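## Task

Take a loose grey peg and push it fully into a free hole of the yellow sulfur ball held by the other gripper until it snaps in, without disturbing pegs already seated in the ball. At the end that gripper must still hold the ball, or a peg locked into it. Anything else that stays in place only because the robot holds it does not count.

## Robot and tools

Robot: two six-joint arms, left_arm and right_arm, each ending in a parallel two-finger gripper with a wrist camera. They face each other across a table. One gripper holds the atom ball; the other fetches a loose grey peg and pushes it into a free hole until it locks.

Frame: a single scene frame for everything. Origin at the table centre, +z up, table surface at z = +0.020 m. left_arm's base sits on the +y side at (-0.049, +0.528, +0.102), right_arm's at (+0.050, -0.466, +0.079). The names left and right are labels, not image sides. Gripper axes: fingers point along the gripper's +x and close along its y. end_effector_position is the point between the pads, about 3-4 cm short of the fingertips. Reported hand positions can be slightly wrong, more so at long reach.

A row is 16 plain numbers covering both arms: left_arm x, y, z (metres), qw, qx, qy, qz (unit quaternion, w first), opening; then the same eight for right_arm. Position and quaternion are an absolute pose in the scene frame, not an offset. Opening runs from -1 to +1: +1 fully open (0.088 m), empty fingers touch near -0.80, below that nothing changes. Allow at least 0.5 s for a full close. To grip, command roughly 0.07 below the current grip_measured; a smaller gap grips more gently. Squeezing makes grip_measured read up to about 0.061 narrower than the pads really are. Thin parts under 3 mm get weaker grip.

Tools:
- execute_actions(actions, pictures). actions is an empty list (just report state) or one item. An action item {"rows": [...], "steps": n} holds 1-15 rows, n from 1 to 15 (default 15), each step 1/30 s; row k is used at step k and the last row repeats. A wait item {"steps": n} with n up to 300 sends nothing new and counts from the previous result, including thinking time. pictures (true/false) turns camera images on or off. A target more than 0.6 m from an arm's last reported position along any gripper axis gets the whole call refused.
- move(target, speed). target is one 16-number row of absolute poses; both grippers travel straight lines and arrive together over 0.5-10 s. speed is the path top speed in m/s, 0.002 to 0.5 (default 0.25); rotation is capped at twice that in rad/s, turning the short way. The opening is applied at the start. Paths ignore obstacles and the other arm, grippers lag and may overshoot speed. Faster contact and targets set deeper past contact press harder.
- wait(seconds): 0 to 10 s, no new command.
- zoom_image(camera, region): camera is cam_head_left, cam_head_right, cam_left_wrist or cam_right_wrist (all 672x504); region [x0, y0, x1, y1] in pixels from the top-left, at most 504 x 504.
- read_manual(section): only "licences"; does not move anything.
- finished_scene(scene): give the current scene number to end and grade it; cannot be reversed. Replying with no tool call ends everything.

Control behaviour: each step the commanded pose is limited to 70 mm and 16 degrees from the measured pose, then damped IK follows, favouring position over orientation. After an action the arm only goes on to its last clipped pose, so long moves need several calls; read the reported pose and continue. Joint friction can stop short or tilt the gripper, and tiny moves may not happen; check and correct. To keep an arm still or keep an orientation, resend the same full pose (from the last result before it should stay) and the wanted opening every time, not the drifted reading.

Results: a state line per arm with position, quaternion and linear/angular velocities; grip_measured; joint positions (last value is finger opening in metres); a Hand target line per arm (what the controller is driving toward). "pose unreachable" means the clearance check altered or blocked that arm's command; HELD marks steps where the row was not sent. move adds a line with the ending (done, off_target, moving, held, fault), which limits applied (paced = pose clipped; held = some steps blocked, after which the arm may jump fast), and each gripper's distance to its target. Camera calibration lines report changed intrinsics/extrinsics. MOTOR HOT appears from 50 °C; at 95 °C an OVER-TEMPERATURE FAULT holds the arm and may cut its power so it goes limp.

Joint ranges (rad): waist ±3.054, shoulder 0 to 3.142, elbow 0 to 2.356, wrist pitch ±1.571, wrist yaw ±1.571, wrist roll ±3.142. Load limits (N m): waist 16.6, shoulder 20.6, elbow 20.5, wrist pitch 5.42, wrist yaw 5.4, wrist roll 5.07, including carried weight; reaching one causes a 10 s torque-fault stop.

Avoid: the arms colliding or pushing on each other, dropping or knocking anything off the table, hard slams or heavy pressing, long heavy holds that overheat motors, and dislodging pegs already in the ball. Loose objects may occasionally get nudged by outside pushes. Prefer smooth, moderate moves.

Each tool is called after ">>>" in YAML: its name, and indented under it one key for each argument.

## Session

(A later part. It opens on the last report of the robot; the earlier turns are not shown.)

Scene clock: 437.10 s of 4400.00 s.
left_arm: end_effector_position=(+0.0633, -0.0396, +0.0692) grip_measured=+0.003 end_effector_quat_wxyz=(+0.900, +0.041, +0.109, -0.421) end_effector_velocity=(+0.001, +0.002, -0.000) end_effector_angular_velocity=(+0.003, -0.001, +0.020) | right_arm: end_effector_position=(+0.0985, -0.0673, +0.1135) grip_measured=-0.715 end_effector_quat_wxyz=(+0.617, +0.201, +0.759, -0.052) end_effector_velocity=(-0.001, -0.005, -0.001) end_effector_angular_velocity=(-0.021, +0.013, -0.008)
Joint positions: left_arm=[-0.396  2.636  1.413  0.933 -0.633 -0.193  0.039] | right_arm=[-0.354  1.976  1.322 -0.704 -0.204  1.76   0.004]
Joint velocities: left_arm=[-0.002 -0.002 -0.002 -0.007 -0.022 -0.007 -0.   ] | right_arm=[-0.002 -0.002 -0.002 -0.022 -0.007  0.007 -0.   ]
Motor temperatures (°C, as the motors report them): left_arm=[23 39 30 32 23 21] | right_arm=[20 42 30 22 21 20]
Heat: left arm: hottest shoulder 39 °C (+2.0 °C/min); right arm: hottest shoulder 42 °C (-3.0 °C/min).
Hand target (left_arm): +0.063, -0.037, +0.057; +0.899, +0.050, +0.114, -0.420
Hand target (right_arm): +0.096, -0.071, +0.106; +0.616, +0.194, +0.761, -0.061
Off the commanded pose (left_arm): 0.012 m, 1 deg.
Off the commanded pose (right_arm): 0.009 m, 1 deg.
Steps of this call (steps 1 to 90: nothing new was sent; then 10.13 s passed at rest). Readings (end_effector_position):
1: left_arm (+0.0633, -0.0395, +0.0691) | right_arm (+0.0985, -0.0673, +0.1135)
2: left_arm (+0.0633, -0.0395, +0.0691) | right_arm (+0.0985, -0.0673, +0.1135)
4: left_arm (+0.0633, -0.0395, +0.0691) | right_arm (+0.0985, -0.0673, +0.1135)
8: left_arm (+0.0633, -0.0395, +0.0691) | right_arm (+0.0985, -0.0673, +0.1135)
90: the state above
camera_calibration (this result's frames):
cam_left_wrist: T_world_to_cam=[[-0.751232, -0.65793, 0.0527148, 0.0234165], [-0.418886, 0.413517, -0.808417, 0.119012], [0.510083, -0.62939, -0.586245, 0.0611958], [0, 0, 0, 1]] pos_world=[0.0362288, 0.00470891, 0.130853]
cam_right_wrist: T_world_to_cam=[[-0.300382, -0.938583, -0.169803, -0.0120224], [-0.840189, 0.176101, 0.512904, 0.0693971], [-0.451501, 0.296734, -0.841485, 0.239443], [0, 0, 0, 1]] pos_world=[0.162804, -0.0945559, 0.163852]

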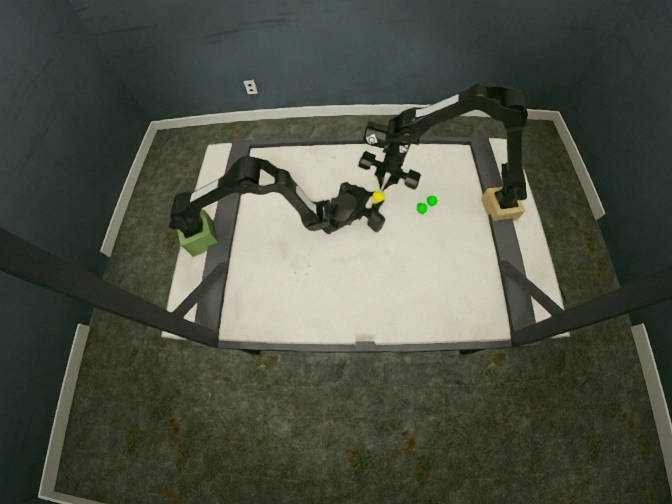

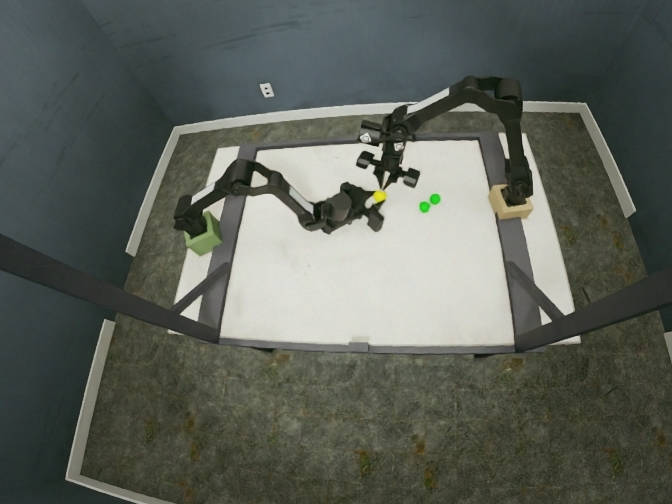

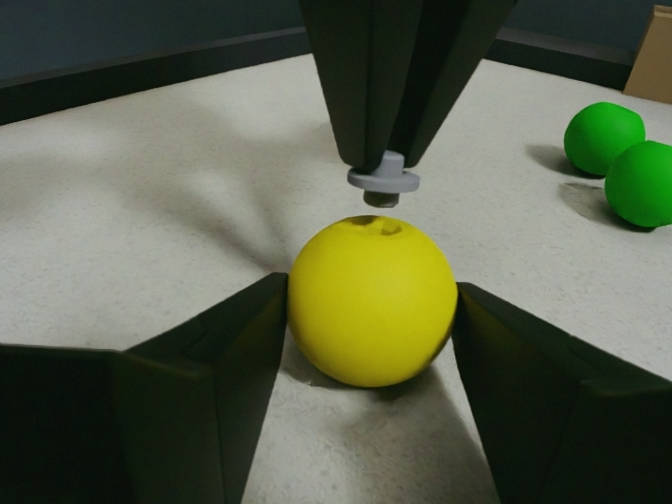

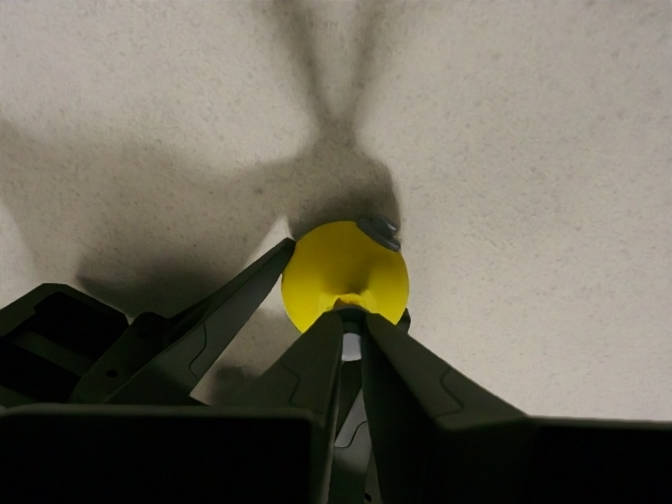

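>>> execute_actions:
  actions:
    - {"rows": [[0.0632,-0.0377,0.057,0.8986,0.05,0.114,-0.42,-0.07, 0.0963,-0.0704,0.1045,0.616,0.194,0.7608,-0.061,-0.82],[0.0632,-0.0377,0.057,0.8986,0.05,0.114,-0.42,-0.07, 0.0962,-0.0701,0.1037,0.616,0.194,0.7608,-0.061,-0.82],[0.0632,-0.0377,0.057,0.8986,0.05,0.114,-0.42,-0.07, 0.0961,-0.0698,0.1029,0.616,0.194,0.7608,-0.061,-0.82],[0.0632,-0.0377,0.057,0.8986,0.05,0.114,-0.42,-0.07, 0.0961,-0.0695,0.1021,0.616,0.194,0.7608,-0.061,-0.82],[0.0632,-0.0377,0.057,0.8986,0.05,0.114,-0.42,-0.07, 0.0960,-0.0692,0.1013,0.616,0.194,0.7608,-0.061,-0.82],[0.0632,-0.0377,0.057,0.8986,0.05,0.114,-0.42,-0.07, 0.0959,-0.0689,0.1006,0.616,0.194,0.7608,-0.061,-0.82]], "steps": 15}

Scene clock: 449.40 s of 4400.00 s.
left_arm: end_effector_position=(+0.0633, -0.0396, +0.0692) grip_measured=+0.003 end_effector_quat_wxyz=(+0.900, +0.041, +0.109, -0.421) end_effector_velocity=(-0.000, -0.001, +0.004) end_effector_angular_velocity=(+0.002, -0.008, +0.003) | right_arm: end_effector_position=(+0.0979, -0.0657, +0.1085) grip_measured=-0.715 end_effector_quat_wxyz=(+0.617, +0.201, +0.759, -0.052) end_effector_velocity=(+0.001, -0.005, -0.001) end_effector_angular_velocity=(-0.019, +0.010, +0.001)
Joint positions: left_arm=[-0.396  2.636  1.413  0.933 -0.633 -0.193  0.039] | right_arm=[-0.352  1.99   1.32  -0.69  -0.204  1.762  0.004]
Joint velocities: left_arm=[-0.002 -0.007  0.002 -0.007 -0.007  0.007 -0.   ] | right_arm=[-0.007 -0.002 -0.002 -0.022 -0.007 -0.007 -0.   ]
Motor temperatures (°C, as the motors report them): left_arm=[23 39 30 32 23 21] | right_arm=[20 41 30 22 21 20]
Heat: left arm: hottest shoulder 39 °C (+1.0 °C/min); right arm: hottest shoulder 41 °C (-5.1 °C/min).
Hand target (left_arm): +0.063, -0.037, +0.057; +0.899, +0.050, +0.114, -0.420
Hand target (right_arm): +0.096, -0.069, +0.101; +0.616, +0.194, +0.761, -0.061
Off the commanded pose (left_arm): 0.012 m, 1 deg.
Off the commanded pose (right_arm): 0.009 m, 1 deg.
Steps of this call (steps 1 to 90: nothing new was sent; then 8.80 s passed at rest; steps 91 to 105: all 15 steps of this action). Readings (end_effector_position):
91: left_arm (+0.0633, -0.0396, +0.0692) | right_arm (+0.0985, -0.0672, +0.1134)
92: left_arm (+0.0633, -0.0396, +0.0692) | right_arm (+0.0985, -0.0671, +0.1132)
94: left_arm (+0.0633, -0.0396, +0.0692) | right_arm (+0.0985, -0.0665, +0.1125)
98: left_arm (+0.0633, -0.0396, +0.0692) | right_arm (+0.0982, -0.0657, +0.1097)
105: the state above
camera_calibration (this result's frames):
cam_left_wrist: T_world_to_cam=[[-0.751232, -0.65793, 0.0527148, 0.0234165], [-0.418886, 0.413517, -0.808417, 0.119012], [0.510083, -0.62939, -0.586245, 0.0611958], [0, 0, 0, 1]] pos_world=[0.0362288, 0.00470891, 0.130853]
cam_right_wrist: T_world_to_cam=[[-0.30041, -0.9388, -0.168549, -0.0116911], [-0.839847, 0.17659, 0.513297, 0.0711602], [-0.452119, 0.295754, -0.841497, 0.234402], [0, 0, 0, 1]] pos_world=[0.162229, -0.0928671, 0.158751]

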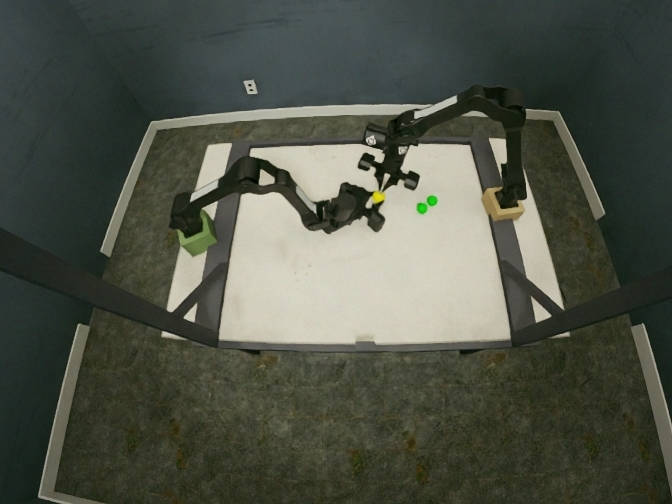

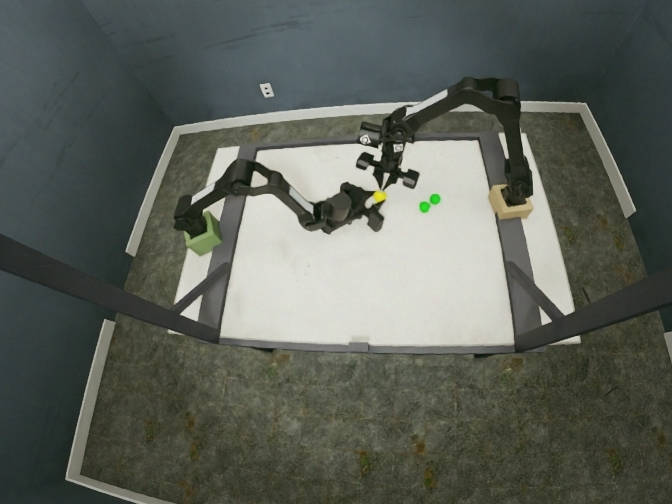

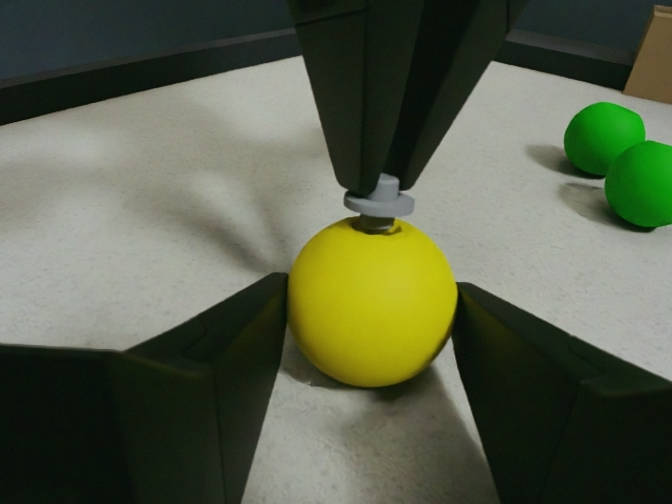

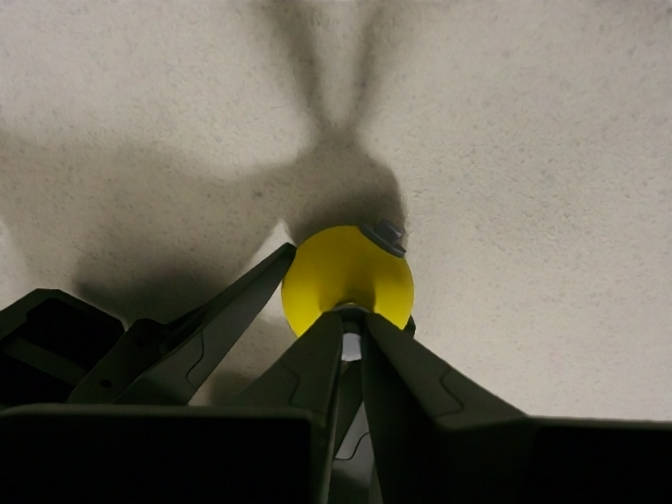

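>>> zoom_image:
  camera: "cam_left_wrist"
  region: [320, 150, 440, 270]

Region (320, 150, 440, 270) of cam_left_wrist's 672x504 image, scaled by 4.200, with more detail than that image has.

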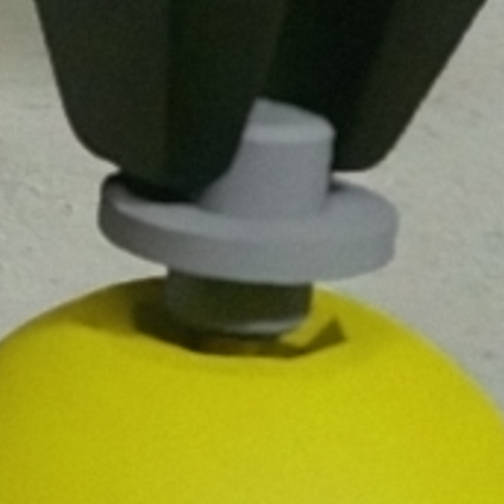

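>>> execute_actions:
  actions:
    - {"rows": [[0.0632,-0.0377,0.057,0.8986,0.05,0.114,-0.42,-0.07, 0.0958,-0.0687,0.0999,0.616,0.194,0.7608,-0.061,-0.82],[0.0632,-0.0377,0.057,0.8986,0.05,0.114,-0.42,-0.07, 0.0957,-0.0686,0.0992,0.616,0.194,0.7608,-0.061,-0.82],[0.0632,-0.0377,0.057,0.8986,0.05,0.114,-0.42,-0.07, 0.0955,-0.0684,0.0985,0.616,0.194,0.7608,-0.061,-0.82],[0.0632,-0.0377,0.057,0.8986,0.05,0.114,-0.42,-0.07, 0.0954,-0.0682,0.0977,0.616,0.194,0.7608,-0.061,-0.82],[0.0632,-0.0377,0.057,0.8986,0.05,0.114,-0.42,-0.07, 0.0953,-0.0680,0.0970,0.616,0.194,0.7608,-0.061,-0.82],[0.0632,-0.0377,0.057,0.8986,0.05,0.114,-0.42,-0.07, 0.0952,-0.0679,0.0963,0.616,0.194,0.7608,-0.061,-0.82],[0.0632,-0.0377,0.057,0.8986,0.05,0.114,-0.42,-0.07, 0.0950,-0.0677,0.0956,0.616,0.194,0.7608,-0.061,-0.82],[0.0632,-0.0377,0.057,0.8986,0.05,0.114,-0.42,-0.07, 0.0949,-0.0675,0.0949,0.616,0.194,0.7608,-0.061,-0.82]], "steps": 15}

Scene clock: 456.17 s of 4400.00 s.
left_arm: end_effector_position=(+0.0634, -0.0395, +0.0692) grip_measured=+0.003 end_effector_quat_wxyz=(+0.900, +0.041, +0.109, -0.420) end_effector_velocity=(-0.001, +0.001, -0.001) end_effector_angular_velocity=(+0.003, +0.004, +0.006) | right_arm: end_effector_position=(+0.0976, -0.0645, +0.1062) grip_measured=-0.715 end_effector_quat_wxyz=(+0.616, +0.203, +0.759, -0.051) end_effector_velocity=(+0.002, -0.000, +0.001) end_effector_angular_velocity=(+0.007, -0.010, +0.003)
Joint positions: left_arm=[-0.396  2.636  1.413  0.933 -0.634 -0.193  0.039] | right_arm=[-0.351  1.994  1.316 -0.677 -0.204  1.765  0.004]
Joint velocities: left_arm=[-0.002 -0.002 -0.002 -0.007 -0.007 -0.007 -0.   ] | right_arm=[-0.002 -0.007 -0.007  0.007  0.007 -0.007 -0.   ]
Motor temperatures (°C, as the motors report them): left_arm=[23 39 30 32 23 21] | right_arm=[20 41 30 22 21 20]
Heat: left arm: hottest shoulder 39 °C (+1.0 °C/min); right arm: hottest shoulder 41 °C (-6.0 °C/min).
Hand target (left_arm): +0.063, -0.037, +0.057; +0.899, +0.050, +0.114, -0.420
Hand target (right_arm): +0.095, -0.068, +0.095; +0.616, +0.194, +0.761, -0.061
Off the commanded pose (left_arm): 0.012 m, 1 deg.
Off the commanded pose (right_arm): 0.012 m, 1 deg.
Steps of this call (steps 1 to 90: nothing new was sent; then 3.27 s passed at rest; steps 91 to 105: all 15 steps of this action). Readings (end_effector_position):
91: left_arm (+0.0633, -0.0396, +0.0692) | right_arm (+0.0979, -0.0656, +0.1085)
92: left_arm (+0.0633, -0.0396, +0.0692) | right_arm (+0.0979, -0.0654, +0.1084)
94: left_arm (+0.0633, -0.0396, +0.0692) | right_arm (+0.0980, -0.0649, +0.1080)
98: left_arm (+0.0633, -0.0396, +0.0692) | right_arm (+0.0978, -0.0645, +0.1066)
105: the state above
camera_calibration (this result's frames):
cam_left_wrist: T_world_to_cam=[[-0.750762, -0.658479, 0.0525452, 0.0234884], [-0.419012, 0.413218, -0.808505, 0.119039], [0.510671, -0.629012, -0.586139, 0.061175], [0, 0, 0, 1]] pos_world=[0.0362728, 0.00475736, 0.130867]
cam_right_wrist: T_world_to_cam=[[-0.301706, -0.937746, -0.172063, -0.0105125], [-0.839681, 0.175878, 0.513812, 0.0717778], [-0.451563, 0.299498, -0.840471, 0.232163], [0, 0, 0, 1]] pos_world=[0.161935, -0.0920145, 0.156437]

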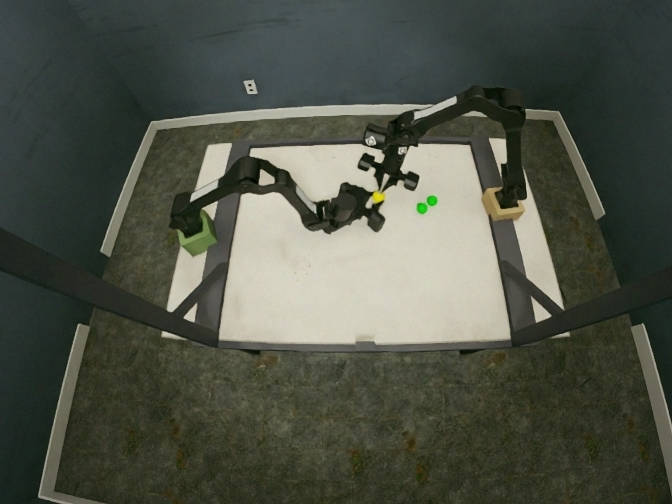

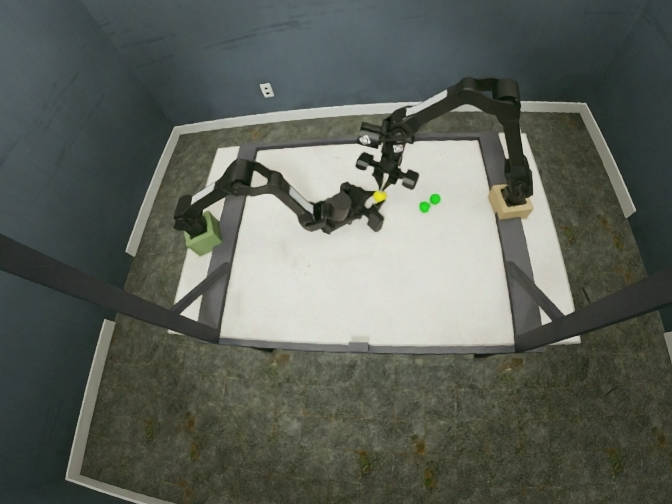

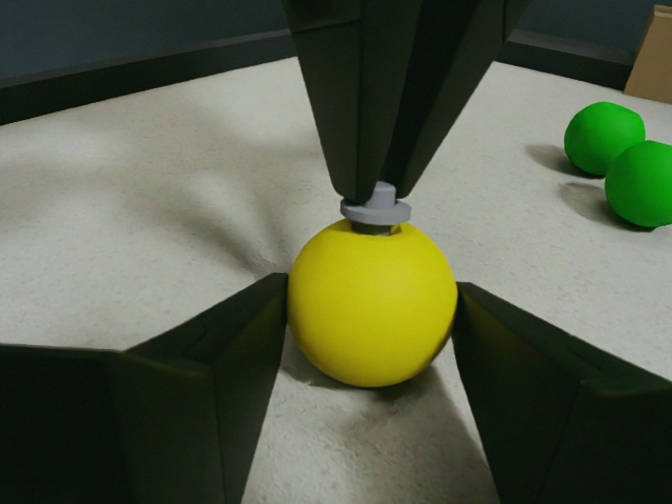

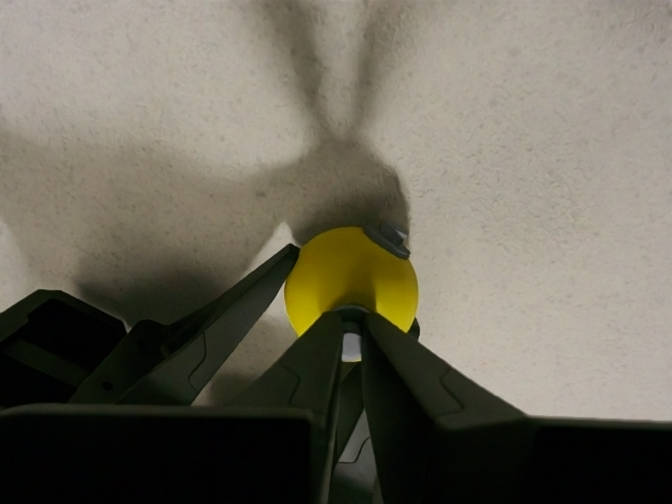

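>>> zoom_image:
  camera: "cam_left_wrist"
  region: [320, 150, 440, 270]

Region (320, 150, 440, 270) of cam_left_wrist's 672x504 image, scaled by 4.200, with more detail than that image has.

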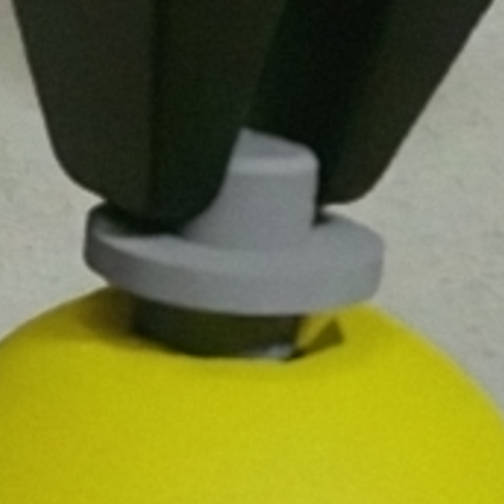

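>>> execute_actions:
  actions:
    - {"rows": [[0.0632,-0.0377,0.057,0.8986,0.05,0.114,-0.42,-0.07, 0.0949,-0.0678,0.0949,0.616,0.194,0.7608,-0.061,-0.82],[0.0632,-0.0377,0.057,0.8986,0.05,0.114,-0.42,-0.07, 0.0948,-0.0681,0.0949,0.616,0.194,0.7608,-0.061,-0.82],[0.0632,-0.0377,0.057,0.8986,0.05,0.114,-0.42,-0.07, 0.0948,-0.0684,0.0949,0.616,0.194,0.7608,-0.061,-0.82],[0.0632,-0.0377,0.057,0.8986,0.05,0.114,-0.42,-0.07, 0.0947,-0.0687,0.0947,0.616,0.194,0.7608,-0.061,-0.82],[0.0632,-0.0377,0.057,0.8986,0.05,0.114,-0.42,-0.07, 0.0947,-0.0690,0.0944,0.616,0.194,0.7608,-0.061,-0.82],[0.0632,-0.0377,0.057,0.8986,0.05,0.114,-0.42,-0.07, 0.0946,-0.0693,0.0940,0.616,0.194,0.7608,-0.061,-0.82],[0.0632,-0.0377,0.057,0.8986,0.05,0.114,-0.42,-0.07, 0.0946,-0.0695,0.0935,0.616,0.194,0.7608,-0.061,-0.82],[0.0632,-0.0377,0.057,0.8986,0.05,0.114,-0.42,-0.07, 0.0946,-0.0695,0.0930,0.616,0.194,0.7608,-0.061,-0.82]], "steps": 15}

Scene clock: 467.67 s of 4400.00 s.
left_arm: end_effector_position=(+0.0632, -0.0394, +0.0693) grip_measured=+0.003 end_effector_quat_wxyz=(+0.900, +0.041, +0.109, -0.420) end_effector_velocity=(-0.001, -0.000, +0.001) end_effector_angular_velocity=(-0.011, +0.014, +0.010) | right_arm: end_effector_position=(+0.0974, -0.0650, +0.1045) grip_measured=-0.715 end_effector_quat_wxyz=(+0.616, +0.203, +0.760, -0.051) end_effector_velocity=(+0.000, +0.001, +0.001) end_effector_angular_velocity=(+0.010, +0.004, +0.006)
Joint positions: left_arm=[-0.397  2.636  1.413  0.933 -0.636 -0.193  0.039] | right_arm=[-0.351  1.994  1.308 -0.667 -0.205  1.765  0.004]
Joint velocities: left_arm=[-0.002 -0.002  0.002 -0.007 -0.007 -0.022 -0.   ] | right_arm=[-0.002 -0.002 -0.002  0.007 -0.007 -0.007 -0.   ]
Motor temperatures (°C, as the motors report them): left_arm=[23 39 30 32 23 21] | right_arm=[20 40 29 23 21 20]
Heat: left arm: hottest shoulder 39 °C (+1.0 °C/min); right arm: hottest shoulder 40 °C (-5.0 °C/min).
Hand target (left_arm): +0.063, -0.037, +0.057; +0.899, +0.050, +0.114, -0.420
Hand target (right_arm): +0.095, -0.070, +0.093; +0.616, +0.194, +0.761, -0.061
Off the commanded pose (left_arm): 0.012 m, 1 deg.
Off the commanded pose (right_arm): 0.013 m, 2 deg.
Steps of this call (steps 1 to 90: nothing new was sent; then 8.00 s passed at rest; steps 91 to 105: all 15 steps of this action). Readings (end_effector_position):
91: left_arm (+0.0634, -0.0395, +0.0692) | right_arm (+0.0976, -0.0646, +0.1062)
92: left_arm (+0.0634, -0.0395, +0.0692) | right_arm (+0.0976, -0.0645, +0.1061)
94: left_arm (+0.0634, -0.0395, +0.0693) | right_arm (+0.0976, -0.0648, +0.1057)
98: left_arm (+0.0632, -0.0395, +0.0693) | right_arm (+0.0975, -0.0650, +0.1048)
105: the state above
camera_calibration (this result's frames):
cam_left_wrist: T_world_to_cam=[[-0.75009, -0.659259, 0.0523615, 0.0233092], [-0.418998, 0.412481, -0.808888, 0.119017], [0.511669, -0.628678, -0.585627, 0.0613065], [0, 0, 0, 1]] pos_world=[0.0359831, 0.00481676, 0.130953]
cam_right_wrist: T_world_to_cam=[[-0.301974, -0.937348, -0.173757, -0.0110503], [-0.83941, 0.175042, 0.514539, 0.0724112], [-0.451887, 0.301231, -0.839677, 0.230823], [0, 0, 0, 1]] pos_world=[0.161752, -0.092564, 0.154638]

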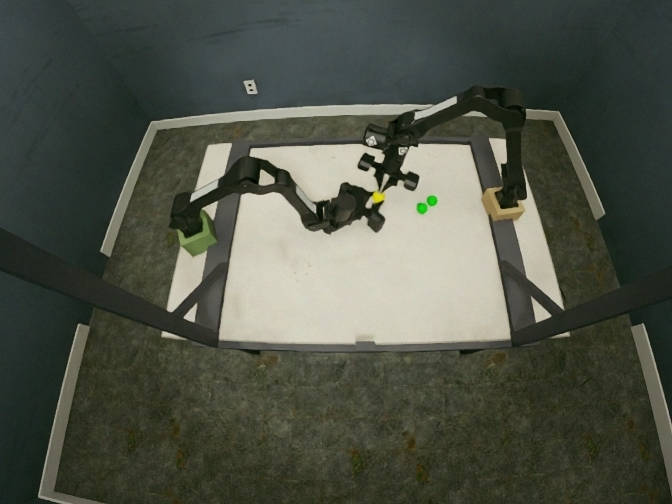

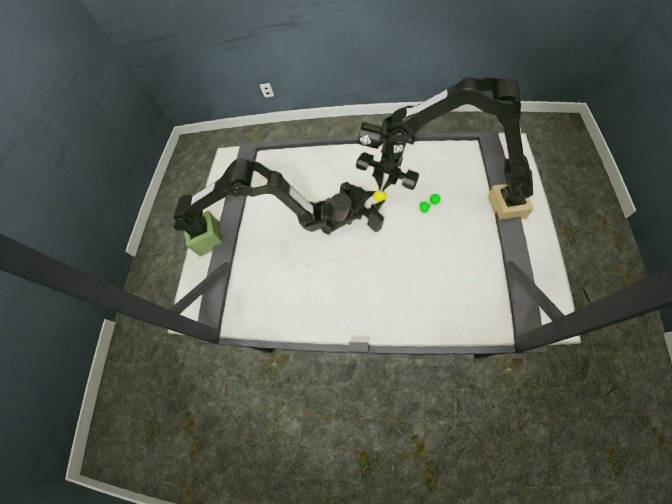

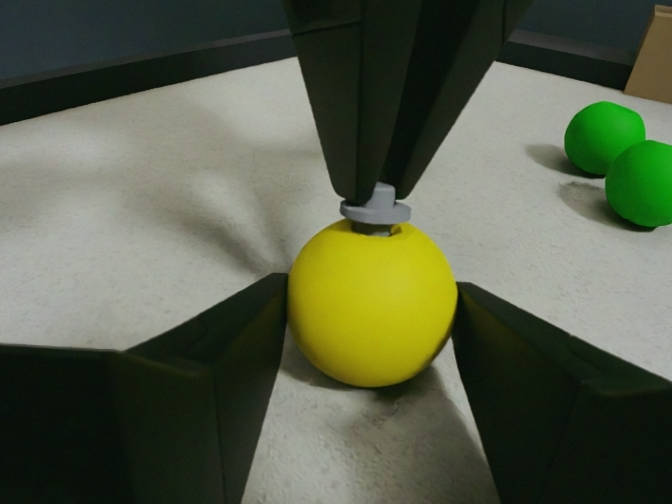

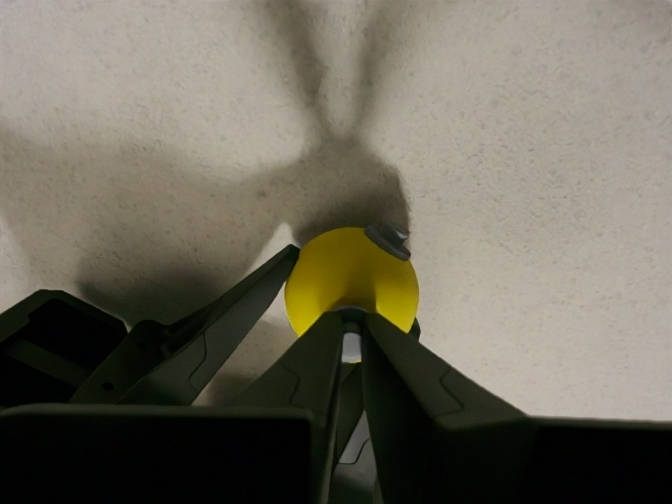

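>>> zoom_image:
  camera: "cam_left_wrist"
  region: [320, 150, 440, 270]

>>> zoom_image:
  camera: "cam_right_wrist"
  region: [270, 200, 430, 370]

Region (320, 150, 440, 270) of cam_left_wrist's 672x504 image, scaled by 4.200, with more detail than that image has.

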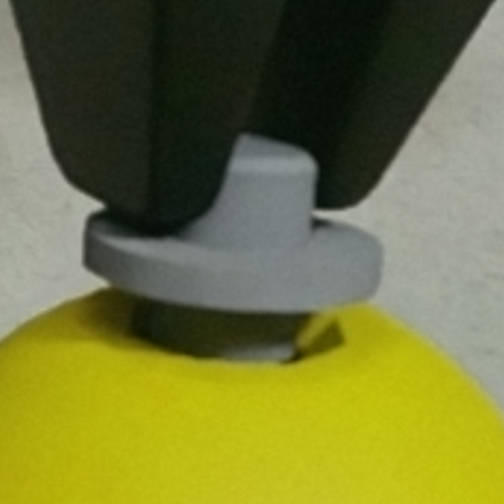

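Region (270, 200, 430, 370) of cam_right_wrist's 672x504 image, scaled by 2.965, with more detail than that image has; it fills the left 474 columns of this view, and the rest is white.

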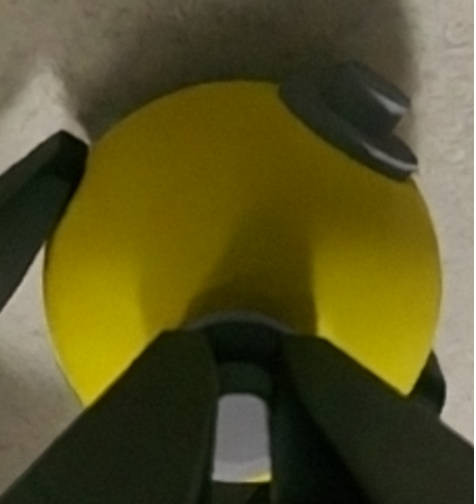

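>>> execute_actions:
  actions:
    - {"rows": [[0.0632,-0.0377,0.057,0.8986,0.05,0.114,-0.42,-0.07, 0.0944,-0.0698,0.0928,0.616,0.194,0.7608,-0.061,-0.82],[0.0632,-0.0377,0.057,0.8986,0.05,0.114,-0.42,-0.07, 0.0943,-0.0700,0.0925,0.616,0.194,0.7608,-0.061,-0.82],[0.0632,-0.0377,0.057,0.8986,0.05,0.114,-0.42,-0.07, 0.0941,-0.0703,0.0923,0.616,0.194,0.7608,-0.061,-0.82],[0.0632,-0.0377,0.057,0.8986,0.05,0.114,-0.42,-0.07, 0.0940,-0.0705,0.0920,0.616,0.194,0.7608,-0.061,-0.82],[0.0632,-0.0377,0.057,0.8986,0.05,0.114,-0.42,-0.07, 0.0938,-0.0708,0.0918,0.616,0.194,0.7608,-0.061,-0.82],[0.0632,-0.0377,0.057,0.8986,0.05,0.114,-0.42,-0.07, 0.0937,-0.0710,0.0915,0.616,0.194,0.7608,-0.061,-0.82],[0.0632,-0.0377,0.057,0.8986,0.05,0.114,-0.42,-0.07, 0.0936,-0.0713,0.0913,0.616,0.194,0.7608,-0.061,-0.82],[0.0632,-0.0377,0.057,0.8986,0.05,0.114,-0.42,-0.07, 0.0935,-0.0715,0.0910,0.616,0.194,0.7608,-0.061,-0.82]], "steps": 15}

Scene clock: 490.33 s of 4400.00 s.
left_arm: end_effector_position=(+0.0631, -0.0394, +0.0694) grip_measured=+0.003 end_effector_quat_wxyz=(+0.900, +0.041, +0.108, -0.420) end_effector_velocity=(-0.000, -0.001, +0.004) end_effector_angular_velocity=(-0.017, +0.003, +0.006) | right_arm: end_effector_position=(+0.0972, -0.0662, +0.1026) grip_measured=-0.715 end_effector_quat_wxyz=(+0.616, +0.204, +0.759, -0.051) end_effector_velocity=(-0.001, -0.004, -0.001) end_effector_angular_velocity=(-0.009, +0.008, +0.006)
Joint positions: left_arm=[-0.397  2.636  1.413  0.934 -0.637 -0.193  0.039] | right_arm=[-0.351  1.992  1.296 -0.655 -0.205  1.767  0.004]
Joint velocities: left_arm=[-0.002 -0.002  0.002  0.007 -0.007 -0.007 -0.   ] | right_arm=[-0.002 -0.002 -0.007 -0.007 -0.007 -0.007 -0.   ]
Motor temperatures (°C, as the motors report them): left_arm=[23 40 30 32 23 21] | right_arm=[20 40 29 24 21 20]
Heat: left arm: hottest shoulder 40 °C (+1.0 °C/min); right arm: hottest shoulder 40 °C (-2.0 °C/min).
Hand target (left_arm): +0.063, -0.037, +0.057; +0.899, +0.050, +0.114, -0.420
Hand target (right_arm): +0.094, -0.072, +0.091; +0.616, +0.194, +0.761, -0.061
Off the commanded pose (left_arm): 0.013 m, 1 deg.
Off the commanded pose (right_arm): 0.013 m, 2 deg.
Steps of this call (steps 1 to 90: nothing new was sent; then 19.17 s passed at rest; steps 91 to 105: all 15 steps of this action). Readings (end_effector_position):
91: left_arm (+0.0632, -0.0394, +0.0693) | right_arm (+0.0974, -0.0650, +0.1044)
92: left_arm (+0.0632, -0.0395, +0.0694) | right_arm (+0.0974, -0.0651, +0.1043)
94: left_arm (+0.0630, -0.0395, +0.0694) | right_arm (+0.0973, -0.0655, +0.1036)
98: left_arm (+0.0630, -0.0394, +0.0694) | right_arm (+0.0972, -0.0659, +0.1028)
105: the state above
camera_calibration (this result's frames):
cam_left_wrist: T_world_to_cam=[[-0.749636, -0.659776, 0.0523482, 0.0232215], [-0.419017, 0.411883, -0.809183, 0.119043], [0.512318, -0.628528, -0.58522, 0.0613676], [0, 0, 0, 1]] pos_world=[0.0358491, 0.00486021, 0.131026]
cam_right_wrist: T_world_to_cam=[[-0.303342, -0.936622, -0.175281, -0.0122596], [-0.839149, 0.175427, 0.514834, 0.0733792], [-0.451455, 0.303258, -0.83918, 0.229515], [0, 0, 0, 1]] pos_world=[0.161473, -0.0939576, 0.152678]

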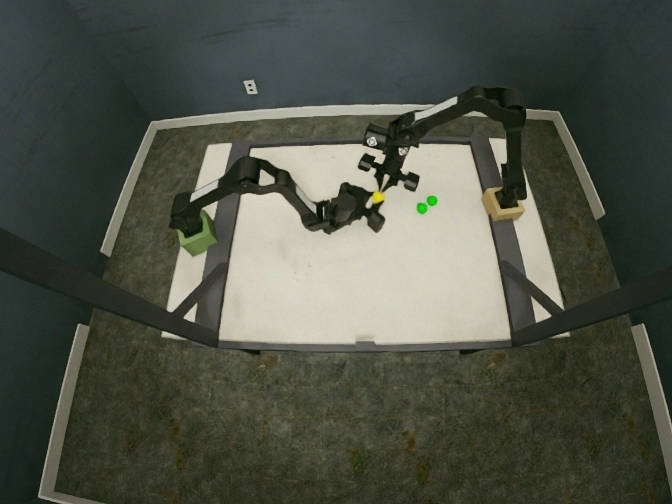

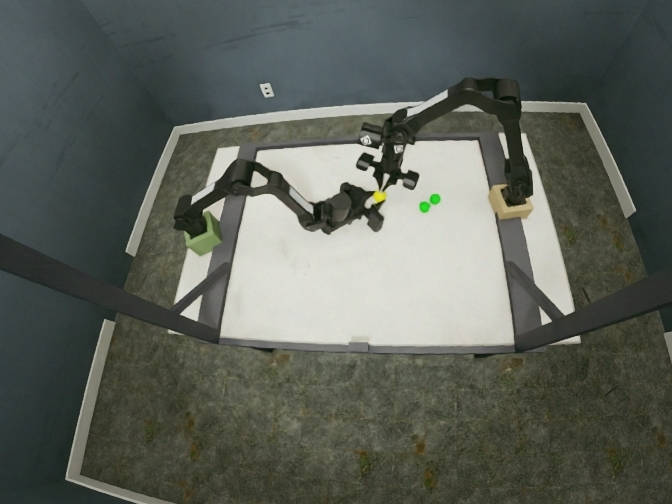

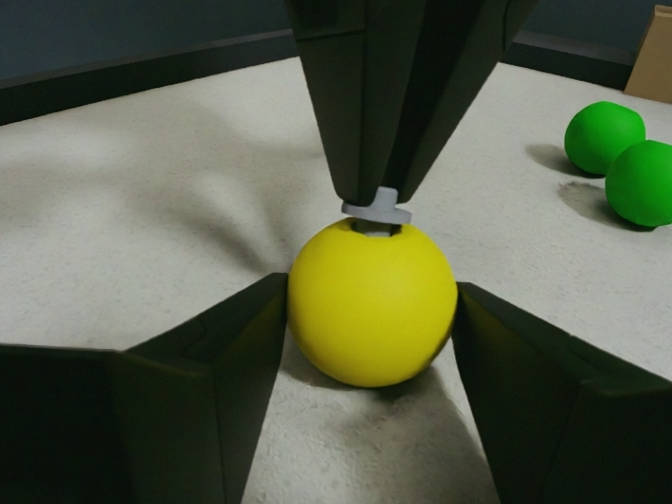

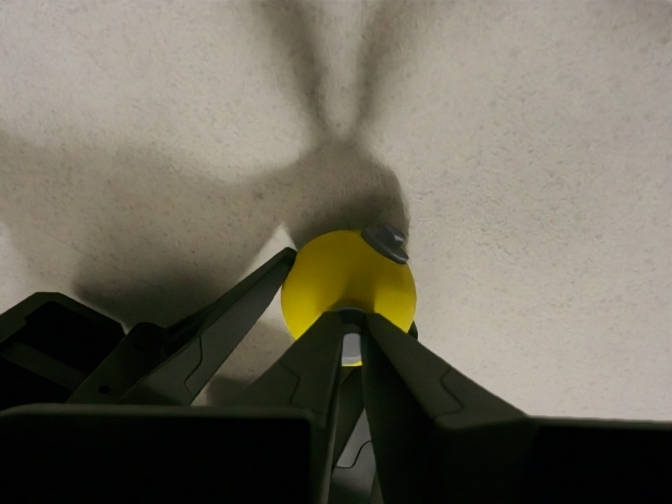

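>>> zoom_image:
  camera: "cam_left_wrist"
  region: [320, 150, 440, 270]

>>> zoom_image:
  camera: "cam_right_wrist"
  region: [270, 200, 430, 370]

Region (320, 150, 440, 270) of cam_left_wrist's 672x504 image, scaled by 4.200, with more detail than that image has.

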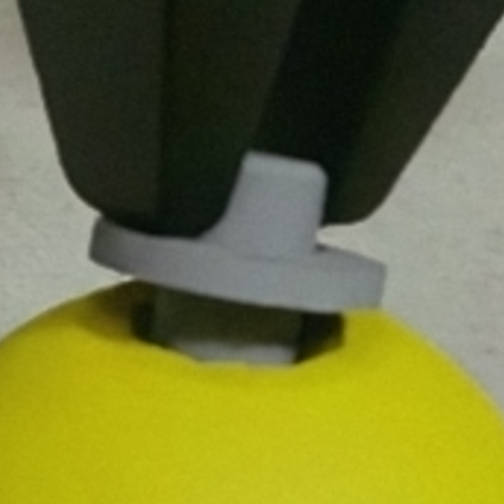

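Region (270, 200, 430, 370) of cam_right_wrist's 672x504 image, scaled by 2.965, with more detail than that image has; it fills the left 474 columns of this view, and the rest is white.

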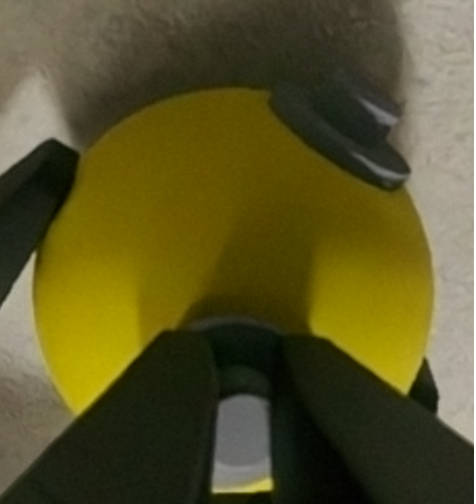

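>>> execute_actions:
  actions:
    - {"rows": [[0.0632,-0.0377,0.057,0.8986,0.05,0.114,-0.42,-0.07, 0.0932,-0.0715,0.0910,0.616,0.194,0.7608,-0.061,-0.82],[0.0632,-0.0377,0.057,0.8986,0.05,0.114,-0.42,-0.07, 0.0930,-0.0715,0.0910,0.616,0.194,0.7608,-0.061,-0.82],[0.0632,-0.0377,0.057,0.8986,0.05,0.114,-0.42,-0.07, 0.0927,-0.0714,0.0910,0.616,0.194,0.7608,-0.061,-0.82],[0.0632,-0.0377,0.057,0.8986,0.05,0.114,-0.42,-0.07, 0.0925,-0.0714,0.0910,0.616,0.194,0.7608,-0.061,-0.82],[0.0632,-0.0377,0.057,0.8986,0.05,0.114,-0.42,-0.07, 0.0922,-0.0713,0.0910,0.616,0.194,0.7608,-0.061,-0.82],[0.0632,-0.0377,0.057,0.8986,0.05,0.114,-0.42,-0.07, 0.0920,-0.0713,0.0910,0.616,0.194,0.7608,-0.061,-0.82],[0.0632,-0.0377,0.057,0.8986,0.05,0.114,-0.42,-0.07, 0.0917,-0.0712,0.0910,0.616,0.194,0.7608,-0.061,-0.82],[0.0632,-0.0377,0.057,0.8986,0.05,0.114,-0.42,-0.07, 0.0915,-0.0712,0.0910,0.616,0.194,0.7608,-0.061,-0.82]], "steps": 15}

Scene clock: 525.40 s of 4400.00 s.
left_arm: end_effector_position=(+0.0629, -0.0394, +0.0694) grip_measured=+0.003 end_effector_quat_wxyz=(+0.900, +0.041, +0.108, -0.420) end_effector_velocity=(-0.002, -0.004, +0.005) end_effector_angular_velocity=(-0.031, +0.018, -0.004) | right_arm: end_effector_position=(+0.0971, -0.0661, +0.1026) grip_measured=-0.715 end_effector_quat_wxyz=(+0.615, +0.206, +0.759, -0.052) end_effector_velocity=(-0.003, -0.002, +0.001) end_effector_angular_velocity=(-0.002, +0.021, +0.009)
Joint positions: left_arm=[-0.398  2.636  1.413  0.934 -0.637 -0.193  0.039] | right_arm=[-0.35   1.992  1.295 -0.654 -0.205  1.772  0.004]
Joint velocities: left_arm=[-0.002 -0.002  0.007  0.007  0.007 -0.022 -0.   ] | right_arm=[-0.002 -0.002 -0.002 -0.007 -0.022 -0.007 -0.   ]
Motor temperatures (°C, as the motors report them): left_arm=[23 40 30 32 23 21] | right_arm=[20 40 28 25 21 20]
Heat: left arm: hottest shoulder 40 °C (+1.0 °C/min); right arm: hottest shoulder 40 °C (+0.0 °C/min).
Hand target (left_arm): +0.063, -0.037, +0.057; +0.899, +0.050, +0.114, -0.420
Hand target (right_arm): +0.092, -0.071, +0.091; +0.616, +0.194, +0.761, -0.061
Off the commanded pose (left_arm): 0.013 m, 1 deg.
Off the commanded pose (right_arm): 0.014 m, 2 deg.
Steps of this call (steps 1 to 90: nothing new was sent; then 31.57 s passed at rest; steps 91 to 105: all 15 steps of this action). Readings (end_effector_position):
91: left_arm (+0.0631, -0.0394, +0.0694) | right_arm (+0.0972, -0.0661, +0.1026)
92: left_arm (+0.0631, -0.0394, +0.0694) | right_arm (+0.0972, -0.0661, +0.1026)
94: left_arm (+0.0631, -0.0394, +0.0694) | right_arm (+0.0972, -0.0661, +0.1025)
98: left_arm (+0.0629, -0.0394, +0.0694) | right_arm (+0.0972, -0.0662, +0.1026)
105: the state above
camera_calibration (this result's frames):
cam_left_wrist: T_world_to_cam=[[-0.749653, -0.659765, 0.0522638, 0.0230942], [-0.418922, 0.411894, -0.809227, 0.11898], [0.512372, -0.628533, -0.585167, 0.0614489], [0, 0, 0, 1]] pos_world=[0.0356714, 0.00485226, 0.131033]
cam_right_wrist: T_world_to_cam=[[-0.308313, -0.935028, -0.175116, -0.0116133], [-0.837627, 0.17958, 0.515881, 0.0732616], [-0.450916, 0.305734, -0.838571, 0.229474], [0, 0, 0, 1]] pos_world=[0.161259, -0.0941732, 0.152603]

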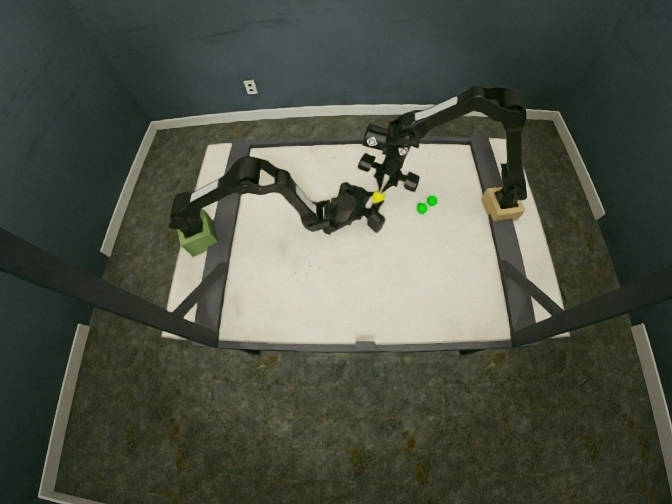

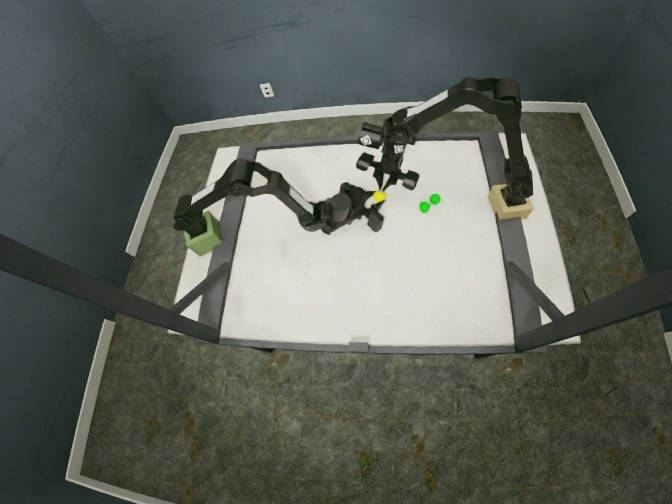

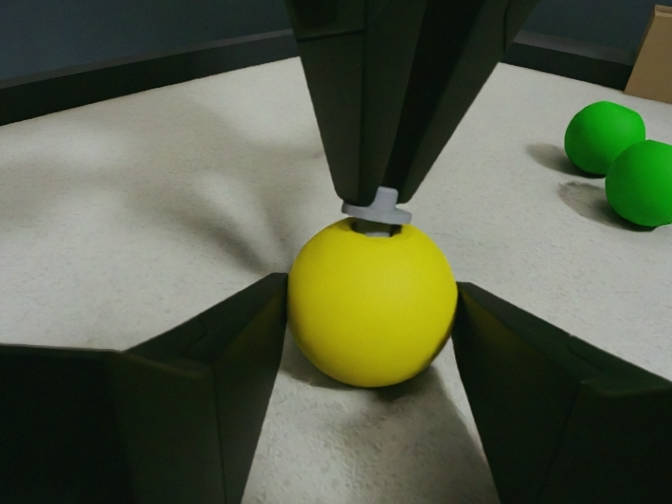

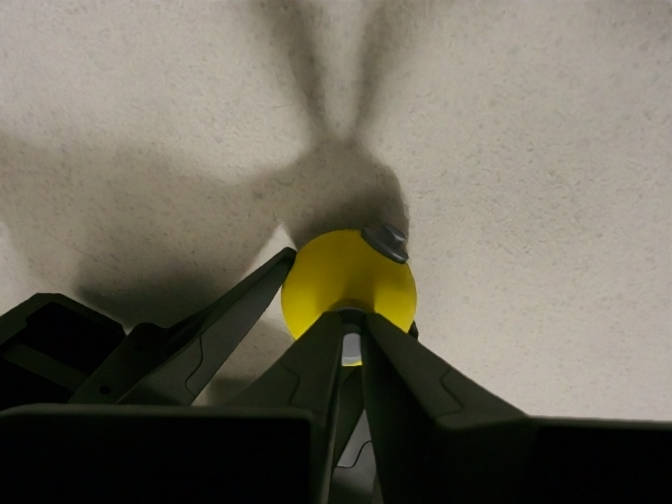

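>>> execute_actions:
  actions:
    - {"rows": [[0.0632,-0.0377,0.057,0.8986,0.05,0.114,-0.42,-0.07, 0.0920,-0.0712,0.0910,0.616,0.194,0.7608,-0.061,-0.82],[0.0632,-0.0377,0.057,0.8986,0.05,0.114,-0.42,-0.07, 0.0925,-0.0712,0.0910,0.616,0.194,0.7608,-0.061,-0.80],[0.0632,-0.0377,0.057,0.8986,0.05,0.114,-0.42,-0.07, 0.0930,-0.0712,0.0910,0.616,0.194,0.7608,-0.061,-0.77],[0.0632,-0.0377,0.057,0.8986,0.05,0.114,-0.42,-0.07, 0.0933,-0.0712,0.0910,0.616,0.194,0.7608,-0.061,-0.75],[0.0632,-0.0377,0.057,0.8986,0.05,0.114,-0.42,-0.07, 0.0933,-0.0712,0.0910,0.616,0.194,0.7608,-0.061,-0.73],[0.0632,-0.0377,0.057,0.8986,0.05,0.114,-0.42,-0.07, 0.0933,-0.0712,0.0910,0.616,0.194,0.7608,-0.061,-0.72],[0.0632,-0.0377,0.057,0.8986,0.05,0.114,-0.42,-0.07, 0.0933,-0.0712,0.0910,0.616,0.194,0.7608,-0.061,-0.71],[0.0632,-0.0377,0.057,0.8986,0.05,0.114,-0.42,-0.07, 0.0933,-0.0712,0.0910,0.616,0.194,0.7608,-0.061,-0.70],[0.0632,-0.0377,0.057,0.8986,0.05,0.114,-0.42,-0.07, 0.0933,-0.0712,0.0910,0.616,0.194,0.7608,-0.061,-0.69],[0.0632,-0.0377,0.057,0.8986,0.05,0.114,-0.42,-0.07, 0.0933,-0.0712,0.0910,0.616,0.194,0.7608,-0.061,-0.68]], "steps": 15}

Scene clock: 544.23 s of 4400.00 s.
left_arm: end_effector_position=(+0.0629, -0.0394, +0.0694) grip_measured=+0.003 end_effector_quat_wxyz=(+0.900, +0.041, +0.108, -0.420) end_effector_velocity=(+0.001, +0.003, -0.003) end_effector_angular_velocity=(+0.027, -0.011, +0.017) | right_arm: end_effector_position=(+0.0971, -0.0661, +0.1026) grip_measured=-0.679 end_effector_quat_wxyz=(+0.615, +0.206, +0.759, -0.052) end_effector_velocity=(+0.001, -0.004, -0.002) end_effector_angular_velocity=(-0.022, -0.005, +0.003)
Joint positions: left_arm=[-0.398  2.636  1.413  0.934 -0.637 -0.193  0.039] | right_arm=[-0.35   1.992  1.295 -0.654 -0.205  1.772  0.006]
Joint velocities: left_arm=[-0.002 -0.002 -0.002 -0.022 -0.022  0.007 -0.   ] | right_arm=[-0.002  0.002  0.002 -0.022  0.007 -0.007  0.001]
Motor temperatures (°C, as the motors report them): left_arm=[23 40 30 32 23 21] | right_arm=[20 40 28 25 21 20]
Heat: left arm: hottest shoulder 40 °C (+1.0 °C/min); right arm: hottest shoulder 40 °C (+0.0 °C/min).
Hand target (left_arm): +0.063, -0.037, +0.057; +0.899, +0.050, +0.114, -0.420
Hand target (right_arm): +0.093, -0.071, +0.091; +0.616, +0.194, +0.761, -0.061
Off the commanded pose (left_arm): 0.013 m, 1 deg.
Off the commanded pose (right_arm): 0.013 m, 2 deg.
Steps of this call (steps 1 to 90: nothing new was sent; then 15.33 s passed at rest; steps 91 to 105: all 15 steps of this action). Readings (end_effector_position):
91: left_arm (+0.0629, -0.0394, +0.0694) | right_arm (+0.0971, -0.0661, +0.1026)
92: left_arm (+0.0629, -0.0394, +0.0694) | right_arm (+0.0971, -0.0661, +0.1026)
94: left_arm (+0.0629, -0.0394, +0.0694) | right_arm (+0.0971, -0.0661, +0.1026)
98: left_arm (+0.0629, -0.0394, +0.0694) | right_arm (+0.0971, -0.0661, +0.1026)
105: the state above
camera_calibration (this result's frames):
cam_left_wrist: T_world_to_cam=[[-0.749653, -0.659765, 0.0522638, 0.0230942], [-0.418922, 0.411894, -0.809227, 0.11898], [0.512372, -0.628533, -0.585167, 0.0614489], [0, 0, 0, 1]] pos_world=[0.0356714, 0.00485226, 0.131033]
cam_right_wrist: T_world_to_cam=[[-0.308313, -0.935028, -0.175116, -0.0116133], [-0.837627, 0.17958, 0.515881, 0.0732616], [-0.450916, 0.305734, -0.838571, 0.229474], [0, 0, 0, 1]] pos_world=[0.161259, -0.0941732, 0.152603]

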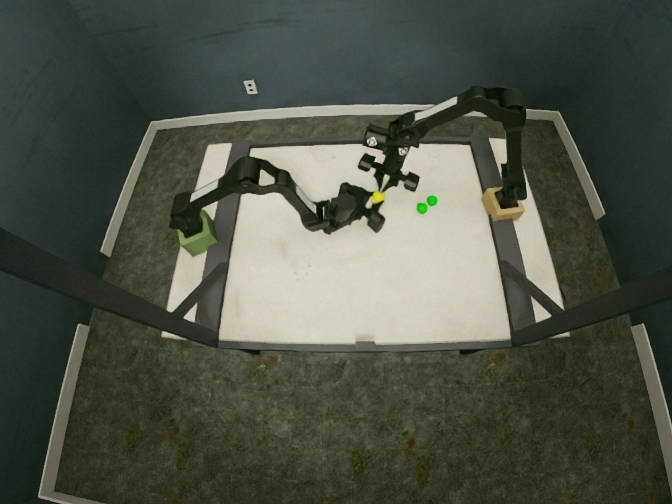

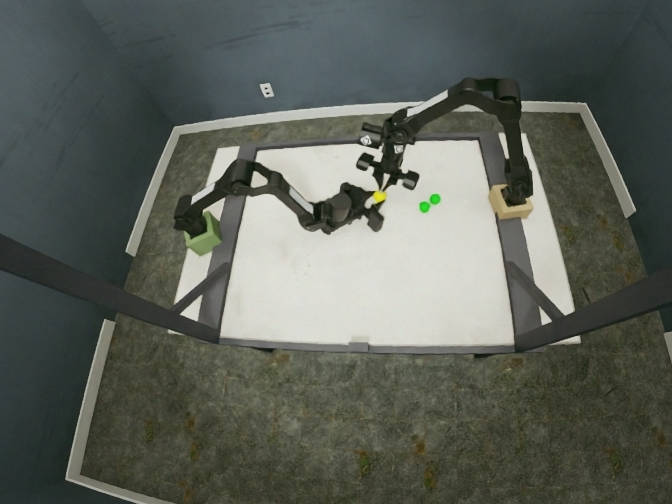

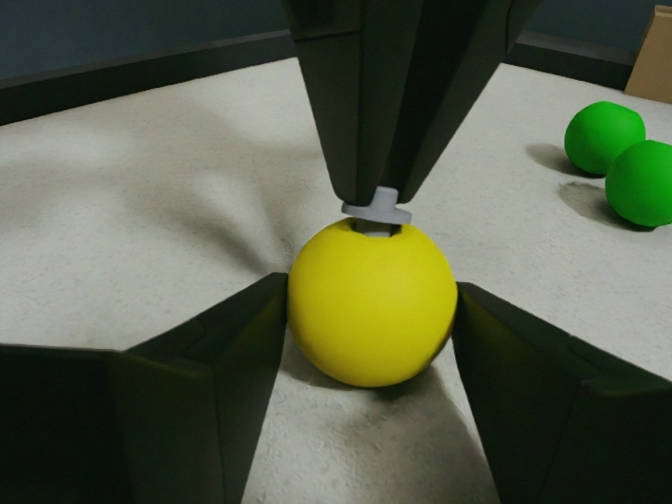

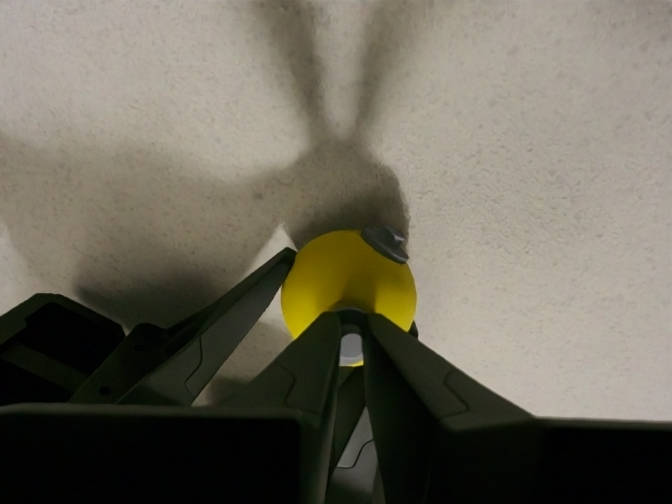

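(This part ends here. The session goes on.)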